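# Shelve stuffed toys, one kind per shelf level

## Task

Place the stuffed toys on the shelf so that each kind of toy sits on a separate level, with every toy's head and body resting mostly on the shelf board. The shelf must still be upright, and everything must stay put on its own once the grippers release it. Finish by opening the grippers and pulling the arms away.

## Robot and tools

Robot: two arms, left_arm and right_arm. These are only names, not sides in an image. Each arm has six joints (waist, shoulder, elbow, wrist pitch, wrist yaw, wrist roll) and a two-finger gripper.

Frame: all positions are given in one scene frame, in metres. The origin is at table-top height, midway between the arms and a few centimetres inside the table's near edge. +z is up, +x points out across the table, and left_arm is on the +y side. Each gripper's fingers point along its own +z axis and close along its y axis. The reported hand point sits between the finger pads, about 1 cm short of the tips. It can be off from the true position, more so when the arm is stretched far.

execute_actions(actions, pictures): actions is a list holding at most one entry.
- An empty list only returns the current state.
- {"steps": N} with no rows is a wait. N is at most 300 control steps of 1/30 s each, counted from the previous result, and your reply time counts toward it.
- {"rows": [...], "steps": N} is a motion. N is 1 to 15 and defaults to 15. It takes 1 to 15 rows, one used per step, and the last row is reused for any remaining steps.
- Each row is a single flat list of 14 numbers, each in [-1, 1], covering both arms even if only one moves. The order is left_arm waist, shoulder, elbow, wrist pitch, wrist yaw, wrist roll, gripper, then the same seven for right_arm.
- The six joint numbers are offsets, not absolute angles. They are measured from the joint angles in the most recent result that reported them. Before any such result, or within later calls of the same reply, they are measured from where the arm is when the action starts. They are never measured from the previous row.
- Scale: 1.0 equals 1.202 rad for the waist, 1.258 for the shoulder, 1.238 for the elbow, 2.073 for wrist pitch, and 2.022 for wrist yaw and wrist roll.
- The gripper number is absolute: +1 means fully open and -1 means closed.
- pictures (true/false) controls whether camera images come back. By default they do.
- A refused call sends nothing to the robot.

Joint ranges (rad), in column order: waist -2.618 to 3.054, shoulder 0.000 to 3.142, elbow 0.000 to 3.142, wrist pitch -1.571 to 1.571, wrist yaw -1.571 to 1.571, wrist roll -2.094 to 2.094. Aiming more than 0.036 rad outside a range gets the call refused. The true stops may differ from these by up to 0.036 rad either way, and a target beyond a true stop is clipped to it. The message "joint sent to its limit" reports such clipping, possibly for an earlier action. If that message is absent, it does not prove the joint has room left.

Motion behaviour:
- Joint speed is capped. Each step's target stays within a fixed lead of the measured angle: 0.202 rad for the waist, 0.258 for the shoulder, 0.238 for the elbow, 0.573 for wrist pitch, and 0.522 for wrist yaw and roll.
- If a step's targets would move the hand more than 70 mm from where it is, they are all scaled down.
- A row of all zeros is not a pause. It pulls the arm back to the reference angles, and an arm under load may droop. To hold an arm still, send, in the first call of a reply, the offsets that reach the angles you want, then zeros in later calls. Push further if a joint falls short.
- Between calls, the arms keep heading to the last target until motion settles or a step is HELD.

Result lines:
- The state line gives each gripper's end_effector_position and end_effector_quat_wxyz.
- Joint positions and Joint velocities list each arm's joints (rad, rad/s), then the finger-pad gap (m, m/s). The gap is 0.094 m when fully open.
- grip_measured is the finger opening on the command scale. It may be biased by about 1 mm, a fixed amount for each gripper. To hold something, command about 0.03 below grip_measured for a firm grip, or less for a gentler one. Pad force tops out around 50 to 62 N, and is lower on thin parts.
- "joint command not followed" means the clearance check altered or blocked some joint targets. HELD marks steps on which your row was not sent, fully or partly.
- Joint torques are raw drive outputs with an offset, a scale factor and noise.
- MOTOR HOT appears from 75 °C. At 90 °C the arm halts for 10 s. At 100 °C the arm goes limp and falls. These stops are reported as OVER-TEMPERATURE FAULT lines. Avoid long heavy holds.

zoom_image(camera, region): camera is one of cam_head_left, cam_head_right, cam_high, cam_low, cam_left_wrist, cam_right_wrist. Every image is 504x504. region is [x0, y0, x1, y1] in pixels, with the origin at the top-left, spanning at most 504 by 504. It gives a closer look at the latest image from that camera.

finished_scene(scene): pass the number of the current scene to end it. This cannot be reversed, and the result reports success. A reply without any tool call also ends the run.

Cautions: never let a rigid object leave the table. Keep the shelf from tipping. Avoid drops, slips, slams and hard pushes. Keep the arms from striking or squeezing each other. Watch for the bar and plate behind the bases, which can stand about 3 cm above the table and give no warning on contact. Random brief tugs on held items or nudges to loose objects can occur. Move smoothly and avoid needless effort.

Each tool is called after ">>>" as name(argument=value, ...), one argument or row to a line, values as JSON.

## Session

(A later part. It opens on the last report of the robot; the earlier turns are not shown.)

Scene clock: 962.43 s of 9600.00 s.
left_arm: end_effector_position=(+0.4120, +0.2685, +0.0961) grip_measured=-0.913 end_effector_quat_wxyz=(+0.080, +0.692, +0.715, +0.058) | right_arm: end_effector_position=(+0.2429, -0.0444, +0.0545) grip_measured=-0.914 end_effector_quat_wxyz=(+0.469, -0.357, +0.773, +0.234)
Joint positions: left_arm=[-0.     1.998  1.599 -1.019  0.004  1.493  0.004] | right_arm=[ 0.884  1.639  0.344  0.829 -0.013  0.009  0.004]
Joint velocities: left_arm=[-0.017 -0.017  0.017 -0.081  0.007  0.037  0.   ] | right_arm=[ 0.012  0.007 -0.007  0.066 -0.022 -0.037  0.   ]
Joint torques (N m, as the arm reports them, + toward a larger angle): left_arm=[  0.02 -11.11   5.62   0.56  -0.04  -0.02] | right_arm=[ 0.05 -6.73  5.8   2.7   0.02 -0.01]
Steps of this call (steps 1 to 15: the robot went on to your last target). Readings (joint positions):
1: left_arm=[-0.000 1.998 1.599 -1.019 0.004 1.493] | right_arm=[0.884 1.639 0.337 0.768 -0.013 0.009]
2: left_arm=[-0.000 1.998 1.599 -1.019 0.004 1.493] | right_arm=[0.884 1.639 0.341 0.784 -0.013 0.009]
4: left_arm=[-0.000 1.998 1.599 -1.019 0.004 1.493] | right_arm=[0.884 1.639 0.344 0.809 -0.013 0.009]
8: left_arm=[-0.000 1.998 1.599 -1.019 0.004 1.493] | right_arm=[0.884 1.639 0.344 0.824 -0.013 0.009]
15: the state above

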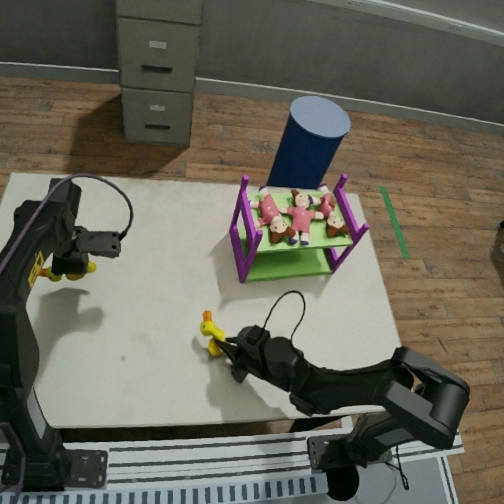

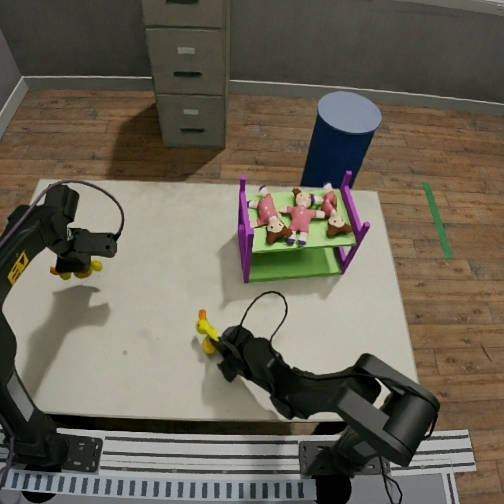

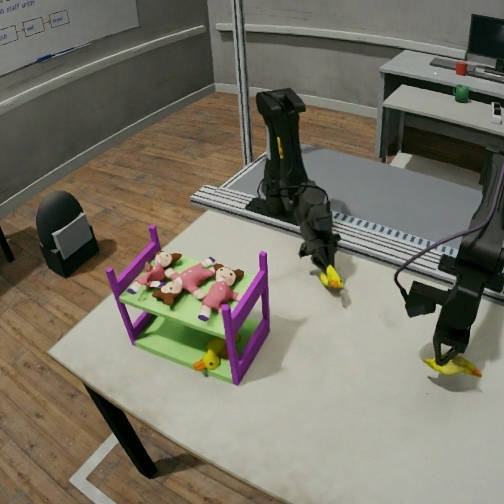

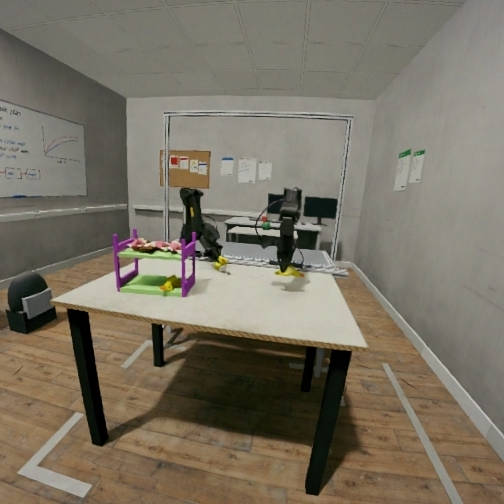

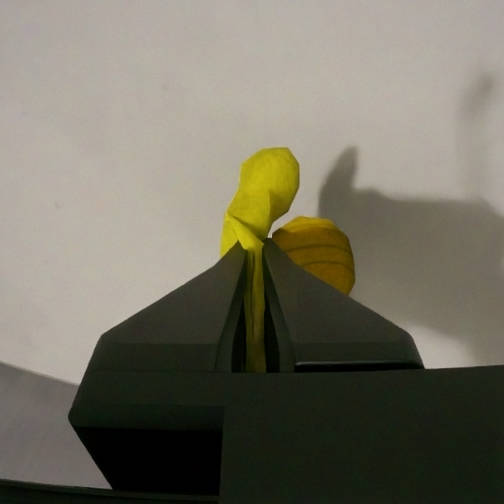

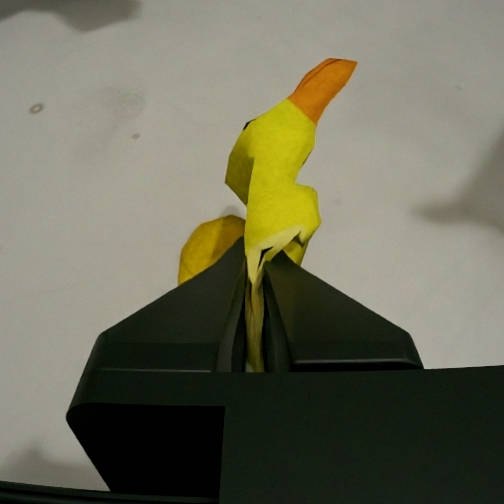

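>>> execute_actions(
  actions=[
    {"rows": [[0,-0.01,0.01,0,0,0,-0.92, 0,-0.118,0,0.068,0,0,-0.92],[0,-0.01,0.01,0,0,0,-0.92, 0,-0.118,0,0.068,0,0,-0.92],[0,-0.01,0.01,0,0,0,-0.92, 0,-0.118,-0.14,0.068,0,0,-0.92],[0,-0.01,0.01,0,0,0,-0.92, 0,-0.118,-0.14,0.068,0,0,-0.92],[0,-0.01,0.01,0,0,0,-0.92, -0.577,-0.118,-0.14,0.068,0,0,-0.92],[0,-0.01,0.01,0,0,0,-0.92, -0.577,-0.118,-0.14,0.068,0,0,-0.92],[0,-0.01,0.01,0,0,0,-0.92, -0.577,-0.118,-0.14,0.068,0,0,-0.92],[0,-0.01,0.01,0,0,0,-0.92, -0.577,-0.118,-0.14,0.068,0,0,-0.92],[-0.68,-0.01,0.01,0,0,0,-0.92, -0.577,-0.118,-0.14,0.068,0,0,-0.92]], "steps": 15},
  ],
  pictures=false,
)

>>> execute_actions(
  actions=[
    {"steps": 25},
  ],
)

Scene clock: 979.03 s of 9600.00 s.
left_arm: end_effector_position=(+0.3914, +0.1574, +0.0971) grip_measured=-0.913 end_effector_quat_wxyz=(+0.080, +0.785, +0.611, +0.060) | right_arm: end_effector_position=(+0.3413, -0.2729, +0.0665) grip_measured=-0.914 end_effector_quat_wxyz=(+0.552, -0.075, +0.828, +0.060)
Joint positions: left_arm=[-0.281  1.998  1.599 -1.019 -0.015  1.493  0.004] | right_arm=[ 0.204  1.501  0.173  0.945 -0.003  0.008  0.004]
Joint velocities: left_arm=[-1.604 -0.002 -0.007  0.066  0.022  0.022  0.   ] | right_arm=[-0.598  0.002 -0.007  0.022  0.198  0.037  0.   ]
Joint torques (N m, as the arm reports them, + toward a larger angle): left_arm=[ -1.08 -12.05   6.42   0.59   0.12   0.01] | right_arm=[ 2.06 -4.35  4.01  2.7  -0.26  0.01]
Steps of this call (steps 1 to 15: the robot went on to your last target; steps 16 to 90: nothing new was sent; then 13.10 s passed at rest; steps 91 to 105: all 15 steps of this action). Readings (joint positions):
91: left_arm=[-0.000 1.998 1.599 -1.019 0.004 1.493] | right_arm=[0.884 1.626 0.343 0.833 -0.013 0.009]
92: left_arm=[-0.000 1.998 1.599 -1.019 0.004 1.493] | right_arm=[0.884 1.598 0.336 0.837 -0.013 0.009]
94: left_arm=[-0.000 1.998 1.599 -1.019 0.004 1.493] | right_arm=[0.884 1.531 0.278 0.910 -0.013 0.009]
98: left_arm=[-0.000 1.998 1.599 -1.019 0.004 1.493] | right_arm=[0.648 1.501 0.181 0.939 -0.033 0.007]
105: the state above

Scene clock: 979.87 s of 9600.00 s.
left_arm: end_effector_position=(+0.2656, -0.0293, +0.0947) grip_measured=-0.913 end_effector_quat_wxyz=(+0.090, +0.921, +0.378, +0.037) | right_arm: end_effector_position=(+0.3423, -0.2779, +0.0665) grip_measured=-0.914 end_effector_quat_wxyz=(+0.553, -0.069, +0.829, +0.056)
Joint positions: left_arm=[-0.82   1.998  1.599 -1.019  0.007  1.493  0.004] | right_arm=[ 0.19   1.501  0.173  0.945 -0.001  0.008  0.004]
Joint velocities: left_arm=[-0.007 -0.017  0.007 -0.037 -0.022 -0.037 -0.   ] | right_arm=[-0.017  0.002  0.002 -0.022 -0.066 -0.037 -0.001]
Joint torques (N m, as the arm reports them, + toward a larger angle): left_arm=[ -0.02 -12.22   6.61   0.59  -0.02   0.01] | right_arm=[ 0.12 -4.33  4.01  2.71 -0.1   0.  ]
Steps of this call (steps 1 to 25: the robot went on to your last target). Readings (joint positions):
1: left_arm=[-0.338 1.998 1.599 -1.019 -0.014 1.493] | right_arm=[0.192 1.501 0.173 0.945 0.000 0.008]
2: left_arm=[-0.396 1.998 1.599 -1.019 -0.014 1.493] | right_arm=[0.190 1.501 0.173 0.945 0.000 0.008]
4: left_arm=[-0.514 1.998 1.599 -1.019 -0.012 1.493] | right_arm=[0.190 1.501 0.173 0.945 -0.001 0.008]
8: left_arm=[-0.749 1.998 1.599 -1.019 -0.007 1.493] | right_arm=[0.190 1.501 0.173 0.945 -0.001 0.008]
25: the state above

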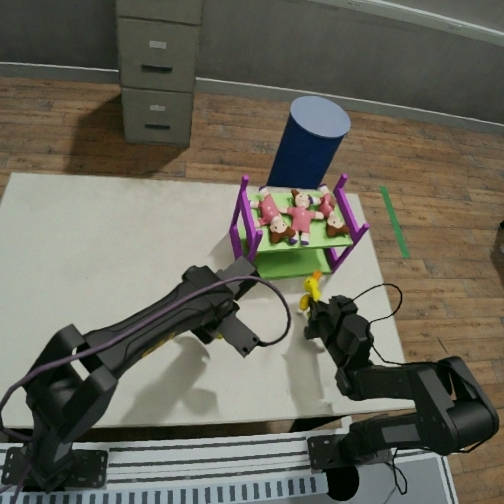

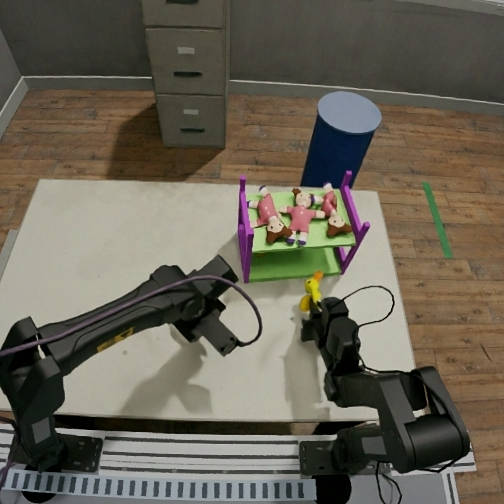

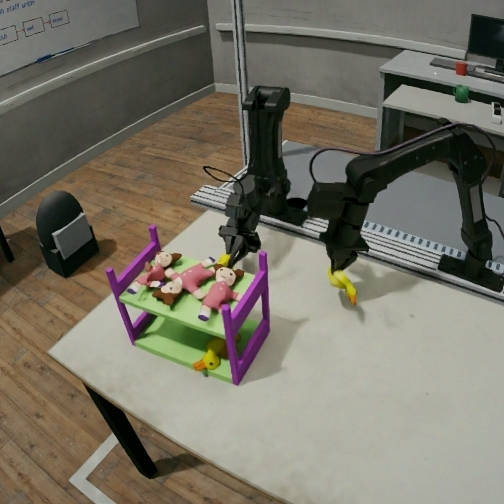

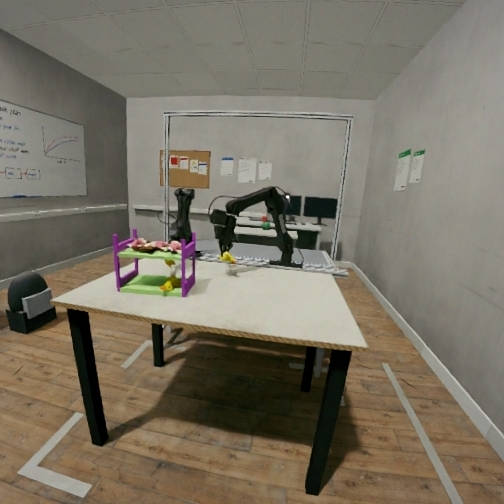

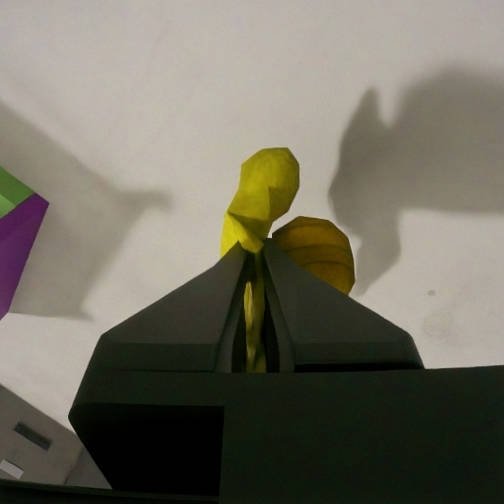

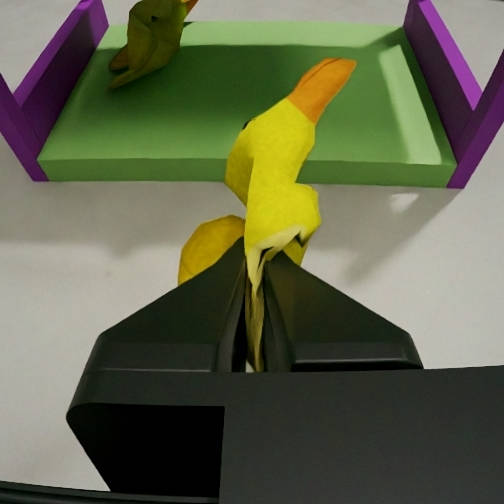

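>>> execute_actions(
  actions=[
    {"rows": [[0,0.037,-0.141,0.101,0,0,-0.92, 0,0.025,0.037,-0.005,0,0,-0.92],[0,0.037,-0.141,0.101,0,0,-0.92, 0,0.051,0.074,-0.01,0,0,-0.92],[0,0.037,-0.141,0.101,0,0,-0.92, 0,0.076,0.111,-0.016,0,0,-0.92],[0,0.037,-0.141,0.101,0,0,-0.92, 0,0.102,0.149,-0.021,0,0,-0.92],[0,0.037,-0.141,0.101,0,0,-0.92, 0,0.127,0.186,-0.026,0,0,-0.92],[0,0.037,-0.141,0.101,0,0,-0.92, 0,0.152,0.223,-0.031,0,0,-0.92],[0,0.037,-0.141,0.101,0,0,-0.92, 0,0.178,0.26,-0.037,0,0,-0.92],[0,0.037,-0.141,0.101,0,0,-0.92, 0,0.203,0.297,-0.042,0,0,-0.92],[0,0.037,-0.141,0.101,0,0,-0.92, 0,0.229,0.334,-0.047,0,0,-0.92],[0,0.037,-0.141,0.101,0,0,-0.92, 0,0.254,0.372,-0.052,0,0,-0.92],[0,0.037,-0.141,0.101,0,0,-0.92, 0,0.28,0.409,-0.058,0,0,-0.92],[0,0.037,-0.141,0.101,0,0,-0.92, 0,0.305,0.446,-0.063,0,0,-0.92]], "steps": 15},
  ],
  pictures=false,
)

>>> execute_actions(
  actions=[
    {"steps": 20},
  ],
)

Scene clock: 1003.73 s of 9600.00 s.
left_arm: end_effector_position=(+0.2557, -0.0150, +0.0221) grip_measured=-0.913 end_effector_quat_wxyz=(+0.053, +0.923, +0.380, +0.026) | right_arm: end_effector_position=(+0.4771, -0.2537, +0.0902) grip_measured=-0.914 end_effector_quat_wxyz=(+0.578, -0.068, +0.811, +0.058)
Joint positions: left_arm=[-0.82   2.069  1.416 -0.842  0.007  1.493  0.004] | right_arm=[ 0.19   1.873  0.707  0.846 -0.001  0.008  0.004]
Joint velocities: left_arm=[-0.017 -0.012 -0.002  0.066 -0.051 -0.066 -0.   ] | right_arm=[-0.002  0.139  0.188 -0.125 -0.022 -0.022  0.   ]
Joint torques (N m, as the arm reports them, + toward a larger angle): left_arm=[ -0.01 -13.38   5.85   0.68  -0.01  -0.01] | right_arm=[ 0.04 -7.28  5.44  2.3   0.01 -0.01]
Steps of this call (steps 1 to 30: the robot went on to your last target; steps 31 to 90: nothing new was sent; then 20.37 s passed at rest; steps 91 to 105: all 15 steps of this action). Readings (joint positions):
91: left_arm=[-0.820 1.998 1.575 -0.989 0.007 1.493] | right_arm=[0.190 1.503 0.176 0.943 -0.001 0.008]
92: left_arm=[-0.820 1.994 1.538 -0.942 0.007 1.493] | right_arm=[0.190 1.512 0.188 0.937 -0.001 0.008]
94: left_arm=[-0.820 2.014 1.474 -0.896 0.007 1.493] | right_arm=[0.190 1.562 0.248 0.918 -0.001 0.008]
98: left_arm=[-0.820 2.070 1.418 -0.873 0.007 1.493] | right_arm=[0.190 1.693 0.439 0.886 -0.001 0.008]
105: the state above

Scene clock: 1004.40 s of 9600.00 s.
left_arm: end_effector_position=(+0.2568, -0.0164, +0.0224) grip_measured=-0.913 end_effector_quat_wxyz=(+0.057, +0.923, +0.380, +0.027) | right_arm: end_effector_position=(+0.4751, -0.2540, +0.0823) grip_measured=-0.914 end_effector_quat_wxyz=(+0.565, -0.068, +0.820, +0.057)
Joint positions: left_arm=[-0.82   2.069  1.416 -0.835  0.007  1.493  0.004] | right_arm=[ 0.19   1.876  0.71   0.813 -0.001  0.008  0.004]
Joint velocities: left_arm=[ 0.017 -0.007 -0.007  0.007 -0.007 -0.007 -0.001] | right_arm=[ 0.002 -0.002 -0.002 -0.081  0.022 -0.066 -0.001]
Joint torques (N m, as the arm reports them, + toward a larger angle): left_arm=[ -0.03 -13.38   5.75   0.69  -0.02   0.01] | right_arm=[ 0.04 -6.74  6.18  2.45  0.   -0.01]
Steps of this call (steps 1 to 20: the robot went on to your last target). Readings (joint positions):
1: left_arm=[-0.820 2.069 1.416 -0.841 0.007 1.493] | right_arm=[0.190 1.876 0.710 0.842 -0.001 0.008]
2: left_arm=[-0.820 2.069 1.416 -0.840 0.007 1.493] | right_arm=[0.190 1.876 0.710 0.836 -0.001 0.008]
4: left_arm=[-0.820 2.069 1.416 -0.838 0.007 1.493] | right_arm=[0.190 1.876 0.710 0.825 -0.001 0.008]
8: left_arm=[-0.820 2.069 1.416 -0.836 0.007 1.493] | right_arm=[0.190 1.876 0.710 0.817 -0.001 0.008]
20: the state above

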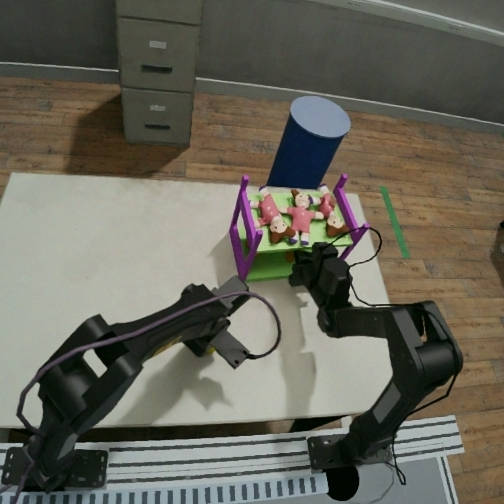

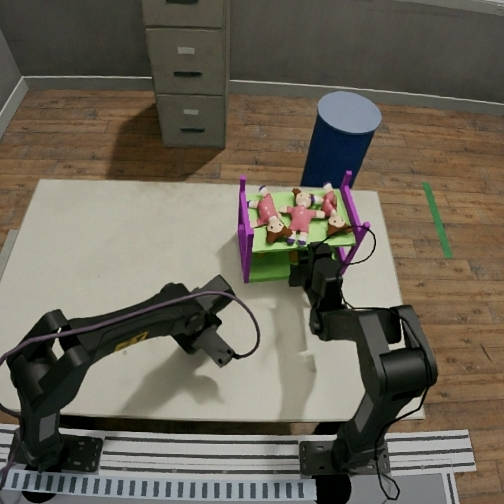

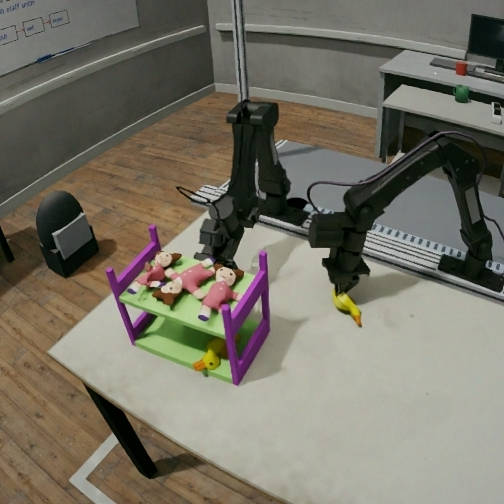

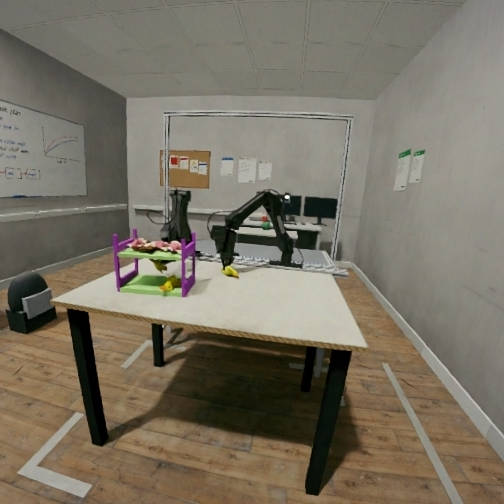

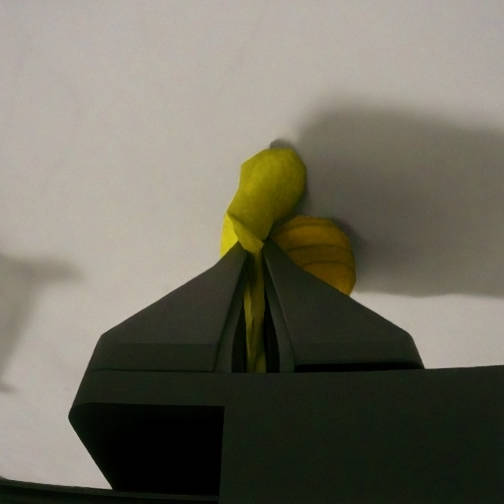

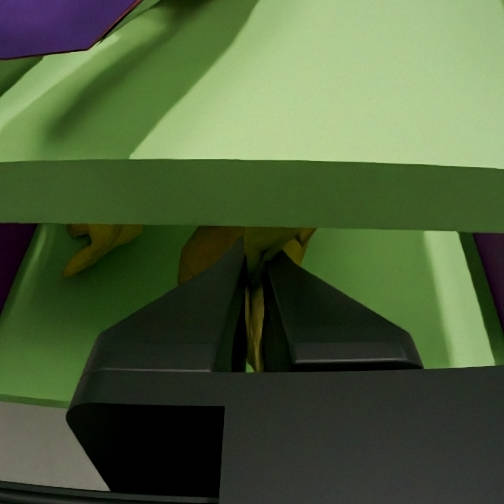

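>>> execute_actions(
  actions=[
    {"rows": [[0,0,0,0,0,0,1, 0,0.03,0,-0.026,0,0,-0.92],[0,0,0,0,0,0,1, 0,0.03,0,-0.026,0,0,-0.92],[0,0,0,0,0,0,1, 0,0.03,0,-0.026,0,0,-0.92],[0,0,0,0,0,0,1, 0,0.03,0,-0.026,0,0,-0.92],[0,0,0,0,0,0,1, 0,0.03,0,-0.026,0,0,-0.92],[0,0,0,0,0,0,1, 0,0.03,0,-0.026,0,0,-0.92],[0,0,0,0,0,0,1, 0,0.03,0,-0.026,0,0,-0.92],[0,0,0,0,0,0,1, 0,0.03,0,-0.026,0,0,-0.92],[0,0,0,0,0,0,1, 0,0.03,0,-0.026,0,0,-0.92],[0,0,0,0,0,0,1, 0,0.03,0,-0.026,0,0,-0.92],[0,-0.2,0,0,0,0,1, 0,0.03,0,-0.026,0,0,-0.92]], "steps": 15},
  ],
  pictures=false,
)

>>> execute_actions(
  actions=[
    {"steps": 12},
  ],
)

Scene clock: 1015.60 s of 9600.00 s.
left_arm: end_effector_position=(+0.2582, -0.0201, +0.0801) grip_measured=+1.000 end_effector_quat_wxyz=(+0.122, +0.917, +0.376, +0.048) | right_arm: end_effector_position=(+0.4686, -0.2549, +0.0562) grip_measured=-0.914 end_effector_quat_wxyz=(+0.531, -0.071, +0.843, +0.054)
Joint positions: left_arm=[-0.82   1.903  1.396 -0.843  0.007  1.493  0.094] | right_arm=[ 0.19   1.908  0.71   0.764 -0.001  0.008  0.004]
Joint velocities: left_arm=[-0.012 -1.336 -0.002  0.066 -0.007 -0.022  0.001] | right_arm=[-0.007  0.017 -0.002  0.007  0.022  0.007 -0.001]
Joint torques (N m, as the arm reports them, + toward a larger angle): left_arm=[  0.11 -10.73   7.23   0.64  -0.02  -0.01] | right_arm=[ 0.06 -7.15  4.77  2.32  0.01 -0.01]
Steps of this call (steps 1 to 15: the robot went on to your last target; steps 16 to 90: nothing new was sent; then 7.70 s passed at rest; steps 91 to 105: all 15 steps of this action). Readings (joint positions):
91: left_arm=[-0.820 2.069 1.416 -0.835 0.007 1.493] | right_arm=[0.190 1.878 0.710 0.810 -0.001 0.008]
92: left_arm=[-0.820 2.069 1.416 -0.835 0.007 1.493] | right_arm=[0.190 1.882 0.710 0.807 -0.001 0.008]
94: left_arm=[-0.820 2.069 1.416 -0.835 0.007 1.493] | right_arm=[0.190 1.895 0.710 0.791 -0.001 0.008]
98: left_arm=[-0.820 2.069 1.416 -0.835 0.007 1.493] | right_arm=[0.190 1.908 0.710 0.766 -0.001 0.008]
105: the state above

Scene clock: 1016.00 s of 9600.00 s.
left_arm: end_effector_position=(+0.2615, -0.0253, +0.1175) grip_measured=+1.000 end_effector_quat_wxyz=(+0.170, +0.910, +0.373, +0.063) | right_arm: end_effector_position=(+0.4686, -0.2549, +0.0562) grip_measured=-0.914 end_effector_quat_wxyz=(+0.531, -0.071, +0.843, +0.054)
Joint positions: left_arm=[-0.82   1.816  1.405 -0.838  0.007  1.493  0.094] | right_arm=[ 0.19   1.908  0.71   0.764 -0.001  0.008  0.004]
Joint velocities: left_arm=[ 0.007  0.002  0.007 -0.022 -0.095  0.022  0.   ] | right_arm=[-0.002 -0.002 -0.002 -0.037 -0.022  0.007  0.   ]
Joint torques (N m, as the arm reports them, + toward a larger angle): left_arm=[ 0.   -9.47  6.48  0.84  0.01  0.  ] | right_arm=[ 0.05 -7.13  4.76  2.33  0.01 -0.01]
Steps of this call (steps 1 to 12: the robot went on to your last target). Readings (joint positions):
1: left_arm=[-0.820 1.861 1.396 -0.841 0.007 1.493] | right_arm=[0.190 1.908 0.710 0.764 -0.001 0.008]
2: left_arm=[-0.820 1.829 1.398 -0.840 0.007 1.493] | right_arm=[0.190 1.908 0.710 0.764 -0.001 0.008]
4: left_arm=[-0.820 1.798 1.404 -0.839 0.007 1.493] | right_arm=[0.190 1.908 0.710 0.764 -0.001 0.008]
8: left_arm=[-0.820 1.808 1.405 -0.838 0.007 1.493] | right_arm=[0.190 1.908 0.710 0.764 -0.001 0.008]
12: the state above

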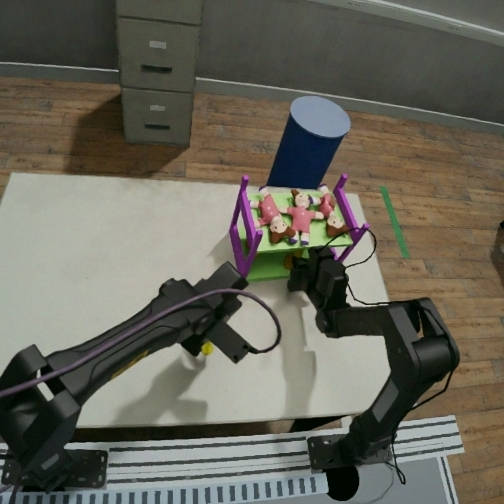

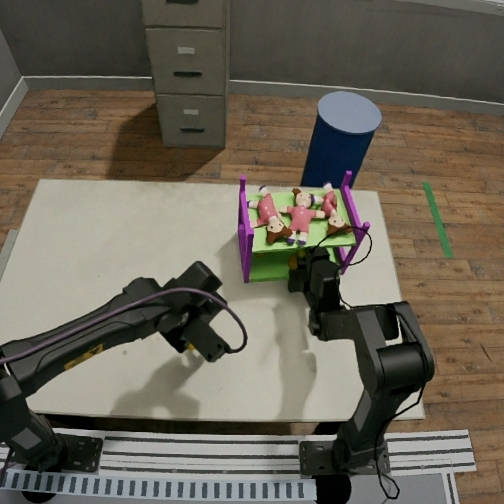

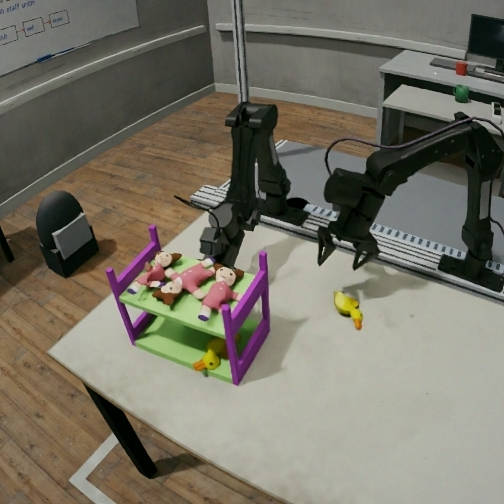

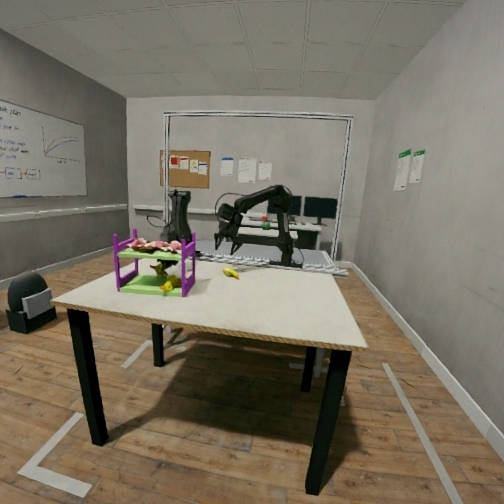

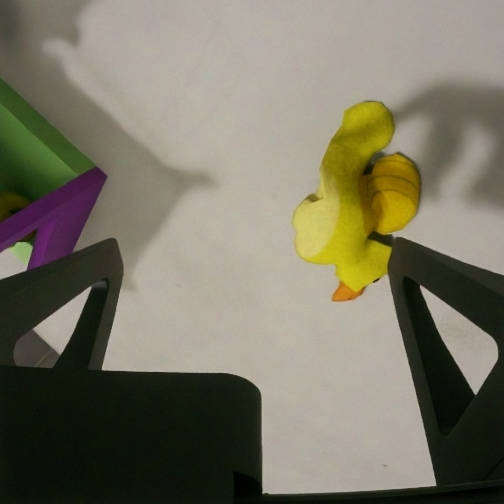

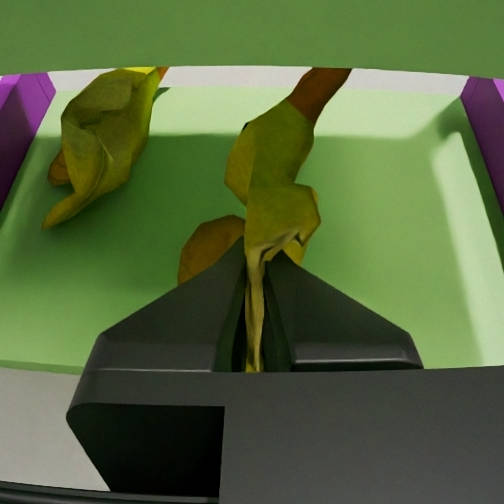

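>>> execute_actions(
  actions=[
    {"rows": [[1.0,-0.649,-0.65,0.115,0,-0.737,1, 0,0,0,0,0,0,0.3]], "steps": 15},
  ],
  pictures=false,
)

>>> execute_actions(
  actions=[
    {"steps": 12},
  ],
)

Scene clock: 1022.47 s of 9600.00 s.
left_arm: end_effector_position=(+0.2509, +0.2998, +0.1041) grip_measured=+1.000 end_effector_quat_wxyz=(+0.286, +0.104, +0.952, +0.035) | right_arm: end_effector_position=(+0.4686, -0.2549, +0.0562) grip_measured=+0.298 end_effector_quat_wxyz=(+0.531, -0.071, +0.843, +0.054)
Joint positions: left_arm=[ 0.09   1.004  0.607 -0.633  0.001  0.265  0.094] | right_arm=[ 0.19   1.908  0.71   0.764 -0.001  0.008  0.061]
Joint velocities: left_arm=[ 2.112 -0.002 -0.095 -0.022 -0.051 -1.663  0.   ] | right_arm=[-0.012  0.017 -0.002  0.007 -0.066 -0.022  0.   ]
Joint torques (N m, as the arm reports them, + toward a larger angle): left_arm=[ 0.03 -2.21  6.07  1.43 -0.06 -0.07] | right_arm=[ 0.06 -7.54  4.74  2.39  0.   -0.01]
From where the robot then was, a joint's target lay farther than a number of 1.0 reaches, so one or more steps of this call were cut to that.
Steps of this call (steps 1 to 30: the robot went on to your last target; steps 31 to 90: nothing new was sent; then 2.97 s passed at rest; steps 91 to 105: all 15 steps of this action). Readings (joint positions):
91: left_arm=[-0.807 1.793 1.374 -0.799 0.013 1.437] | right_arm=[0.190 1.908 0.710 0.764 -0.001 0.008]
92: left_arm=[-0.781 1.747 1.308 -0.749 0.019 1.359] | right_arm=[0.190 1.908 0.710 0.764 -0.001 0.008]
94: left_arm=[-0.685 1.624 1.174 -0.707 0.019 1.205] | right_arm=[0.190 1.908 0.710 0.764 -0.001 0.008]
98: left_arm=[-0.424 1.333 0.906 -0.645 0.010 0.874] | right_arm=[0.190 1.908 0.710 0.764 -0.001 0.008]
105: the state above

Scene clock: 1022.87 s of 9600.00 s.
left_arm: end_effector_position=(+0.2378, +0.3739, +0.1025) grip_measured=+1.000 end_effector_quat_wxyz=(+0.285, -0.151, +0.946, +0.039) | right_arm: end_effector_position=(+0.4686, -0.2549, +0.0562) grip_measured=+0.298 end_effector_quat_wxyz=(+0.531, -0.071, +0.843, +0.054)
Joint positions: left_arm=[ 0.381  1.004  0.605 -0.624 -0.005  0.027  0.094] | right_arm=[ 0.19   1.908  0.71   0.764 -0.001  0.008  0.061]
Joint velocities: left_arm=[-0.007 -0.002 -0.002  0.022  0.022 -0.11   0.   ] | right_arm=[-0.007  0.002 -0.002 -0.066 -0.11  -0.022 -0.001]
Joint torques (N m, as the arm reports them, + toward a larger angle): left_arm=[ 0.15 -2.39  5.84  1.4   0.08 -0.04] | right_arm=[ 0.04 -7.52  4.77  2.39  0.01 -0.01]
Steps of this call (steps 1 to 12: the robot went on to your last target). Readings (joint positions):
1: left_arm=[0.163 1.004 0.605 -0.633 0.002 0.214] | right_arm=[0.190 1.908 0.710 0.764 -0.001 0.008]
2: left_arm=[0.235 1.004 0.605 -0.631 0.002 0.173] | right_arm=[0.190 1.908 0.710 0.764 -0.001 0.008]
4: left_arm=[0.347 1.004 0.605 -0.625 -0.004 0.112] | right_arm=[0.190 1.908 0.710 0.764 -0.001 0.008]
8: left_arm=[0.381 1.004 0.605 -0.624 -0.006 0.051] | right_arm=[0.190 1.908 0.710 0.764 -0.001 0.008]
12: the state above

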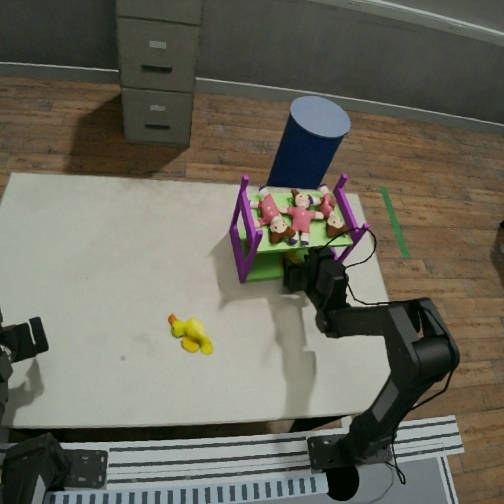

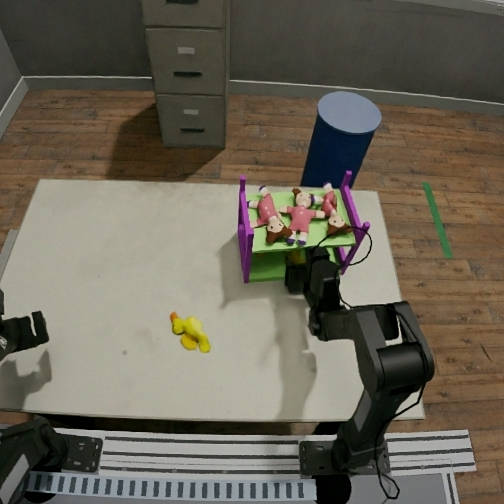

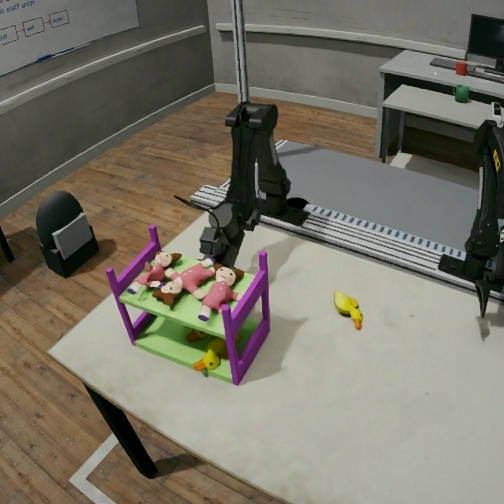

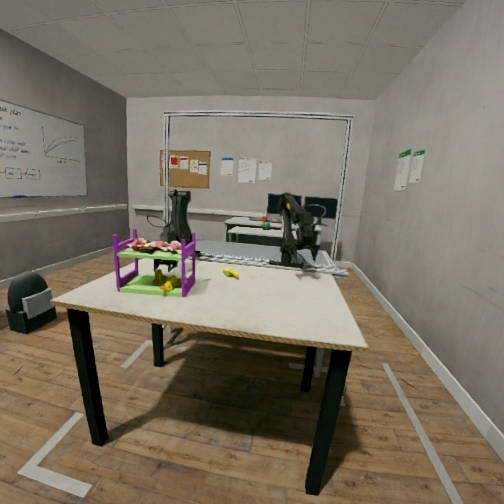

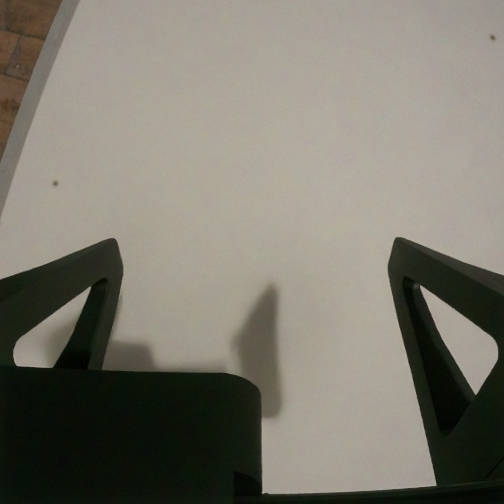

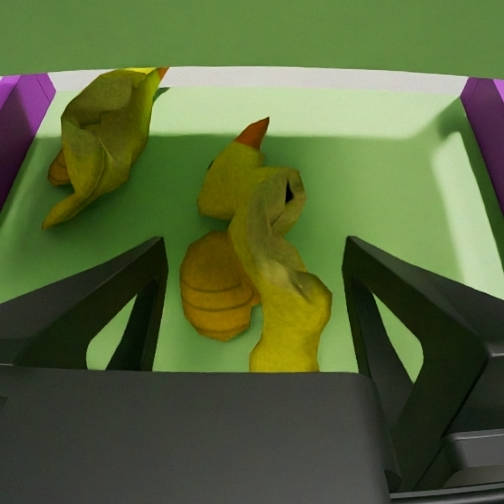

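>>> execute_actions(
  actions=[
    {"rows": [[0,0,0,0,0,0,1, 0,-0.04,-0.036,0.02,0,0,0.3],[0,0,0,0,0,0,1, 0,-0.07,-0.071,0.03,0,0,0.3],[0,0,0,0,0,0,1, 0,-0.095,-0.107,0.04,0,0,0.3],[0,0,0,0,0,0,1, 0,-0.12,-0.143,0.047,0,0,0.3],[0,0,0,0,0,0,1, 0,-0.145,-0.178,0.054,0,0,0.3],[0,0,0,0,0,0,1, 0,-0.17,-0.214,0.06,0,0,0.3],[0,0,0,0,0,0,1, 0,-0.195,-0.25,0.066,0,0,0.3],[0,0,0,0,0,0,1, 0,-0.22,-0.285,0.072,0,0,0.3],[0,0,0,0,0,0,1, 0,-0.246,-0.321,0.078,0,0,0.3],[0,0,0,0,0,0,1, 0,-0.272,-0.357,0.084,0,0,0.3],[0,0,0,0,0,0,1, 0,-0.298,-0.392,0.09,0,0,0.3],[0,0,0,0,0,0,1, 0,-0.324,-0.428,0.095,0,0,0.3]], "steps": 15},
  ],
  pictures=false,
)

>>> execute_actions(
  actions=[
    {"steps": 10},
  ],
)

Scene clock: 1050.30 s of 9600.00 s.
left_arm: end_effector_position=(+0.2378, +0.3737, +0.1025) grip_measured=+1.000 end_effector_quat_wxyz=(+0.286, -0.155, +0.945, +0.038) | right_arm: end_effector_position=(+0.3412, -0.2780, +0.0540) grip_measured=+0.298 end_effector_quat_wxyz=(+0.532, -0.070, +0.842, +0.054)
Joint positions: left_arm=[ 0.381  1.004  0.605 -0.624 -0.004  0.019  0.094] | right_arm=[ 0.19   1.53   0.186  0.913 -0.001  0.008  0.061]
Joint velocities: left_arm=[-0.002 -0.007 -0.002  0.007 -0.081 -0.037  0.   ] | right_arm=[ 0.002 -0.095 -0.281  0.051  0.007 -0.037 -0.001]
Joint torques (N m, as the arm reports them, + toward a larger angle): left_arm=[-0.07 -1.98  6.23  1.15 -0.03  0.09] | right_arm=[ 0.05 -5.39  5.08  2.87  0.   -0.01]
Steps of this call (steps 1 to 30: the robot went on to your last target; steps 31 to 90: nothing new was sent; then 23.93 s passed at rest; steps 91 to 105: all 15 steps of this action). Readings (joint positions):
91: left_arm=[0.381 1.004 0.605 -0.624 -0.004 0.012] | right_arm=[0.190 1.906 0.706 0.768 -0.001 0.008]
92: left_arm=[0.381 1.004 0.605 -0.624 -0.004 0.013] | right_arm=[0.190 1.896 0.690 0.777 -0.001 0.008]
94: left_arm=[0.381 1.004 0.605 -0.624 -0.004 0.015] | right_arm=[0.190 1.847 0.621 0.799 -0.001 0.008]
98: left_arm=[0.381 1.004 0.605 -0.624 -0.004 0.017] | right_arm=[0.190 1.713 0.442 0.848 -0.001 0.008]
105: the state above

Scene clock: 1050.63 s of 9600.00 s.
left_arm: end_effector_position=(+0.2378, +0.3737, +0.1025) grip_measured=+1.000 end_effector_quat_wxyz=(+0.286, -0.155, +0.945, +0.038) | right_arm: end_effector_position=(+0.3422, -0.2779, +0.0583) grip_measured=+0.298 end_effector_quat_wxyz=(+0.541, -0.070, +0.836, +0.055)
Joint positions: left_arm=[ 0.381  1.004  0.605 -0.624 -0.004  0.019  0.094] | right_arm=[ 0.19   1.529  0.18   0.939 -0.001  0.008  0.061]
Joint velocities: left_arm=[-0.007  0.002 -0.012 -0.007 -0.007 -0.051  0.   ] | right_arm=[ 0.012  0.002 -0.017  0.022 -0.066  0.007 -0.001]
Joint torques (N m, as the arm reports them, + toward a larger angle): left_arm=[-0.03 -2.07  6.11  1.15 -0.02  0.11] | right_arm=[ 0.06 -5.77  4.17  2.61  0.01 -0.01]
Steps of this call (steps 1 to 10: the robot went on to your last target). Readings (joint positions):
1: left_arm=[0.381 1.004 0.605 -0.624 -0.004 0.019] | right_arm=[0.190 1.529 0.180 0.914 -0.001 0.008]
2: left_arm=[0.381 1.004 0.605 -0.624 -0.004 0.019] | right_arm=[0.190 1.529 0.180 0.915 -0.001 0.008]
4: left_arm=[0.381 1.004 0.605 -0.624 -0.004 0.019] | right_arm=[0.190 1.529 0.180 0.926 -0.001 0.008]
8: left_arm=[0.381 1.004 0.605 -0.624 -0.004 0.019] | right_arm=[0.190 1.529 0.180 0.937 -0.001 0.008]
10: the state above

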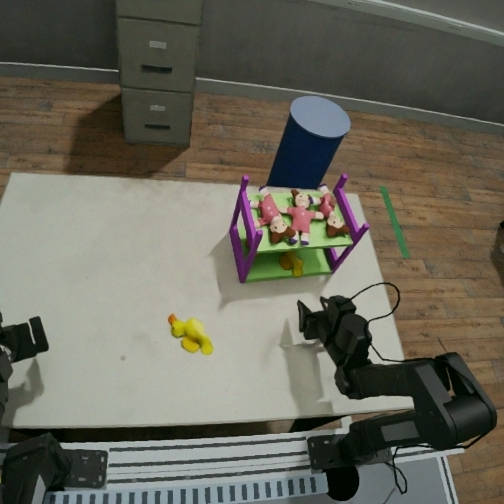

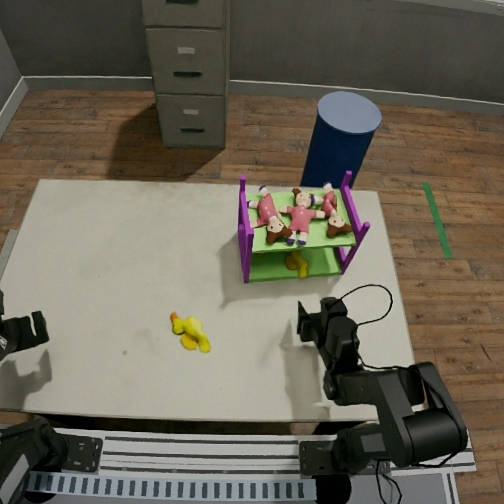

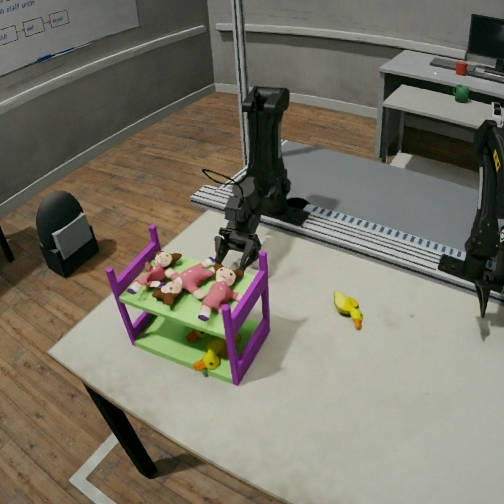

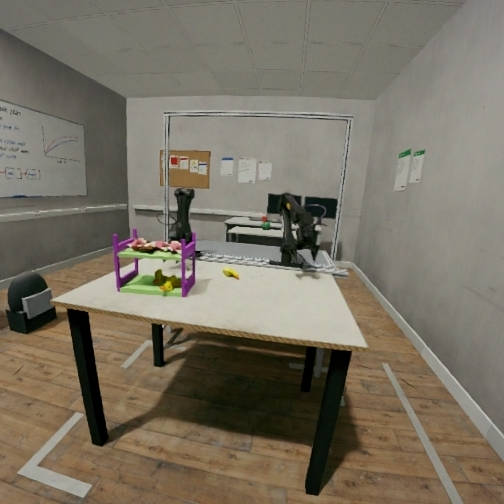

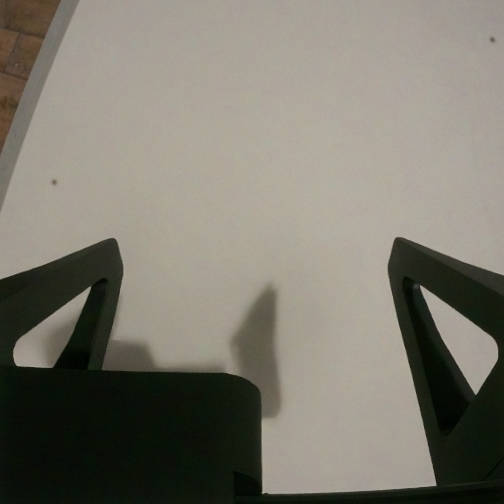

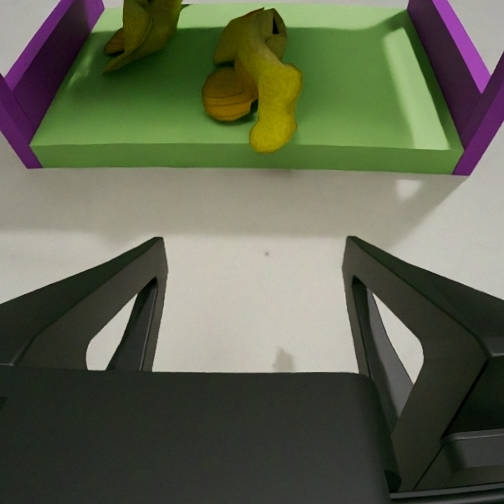

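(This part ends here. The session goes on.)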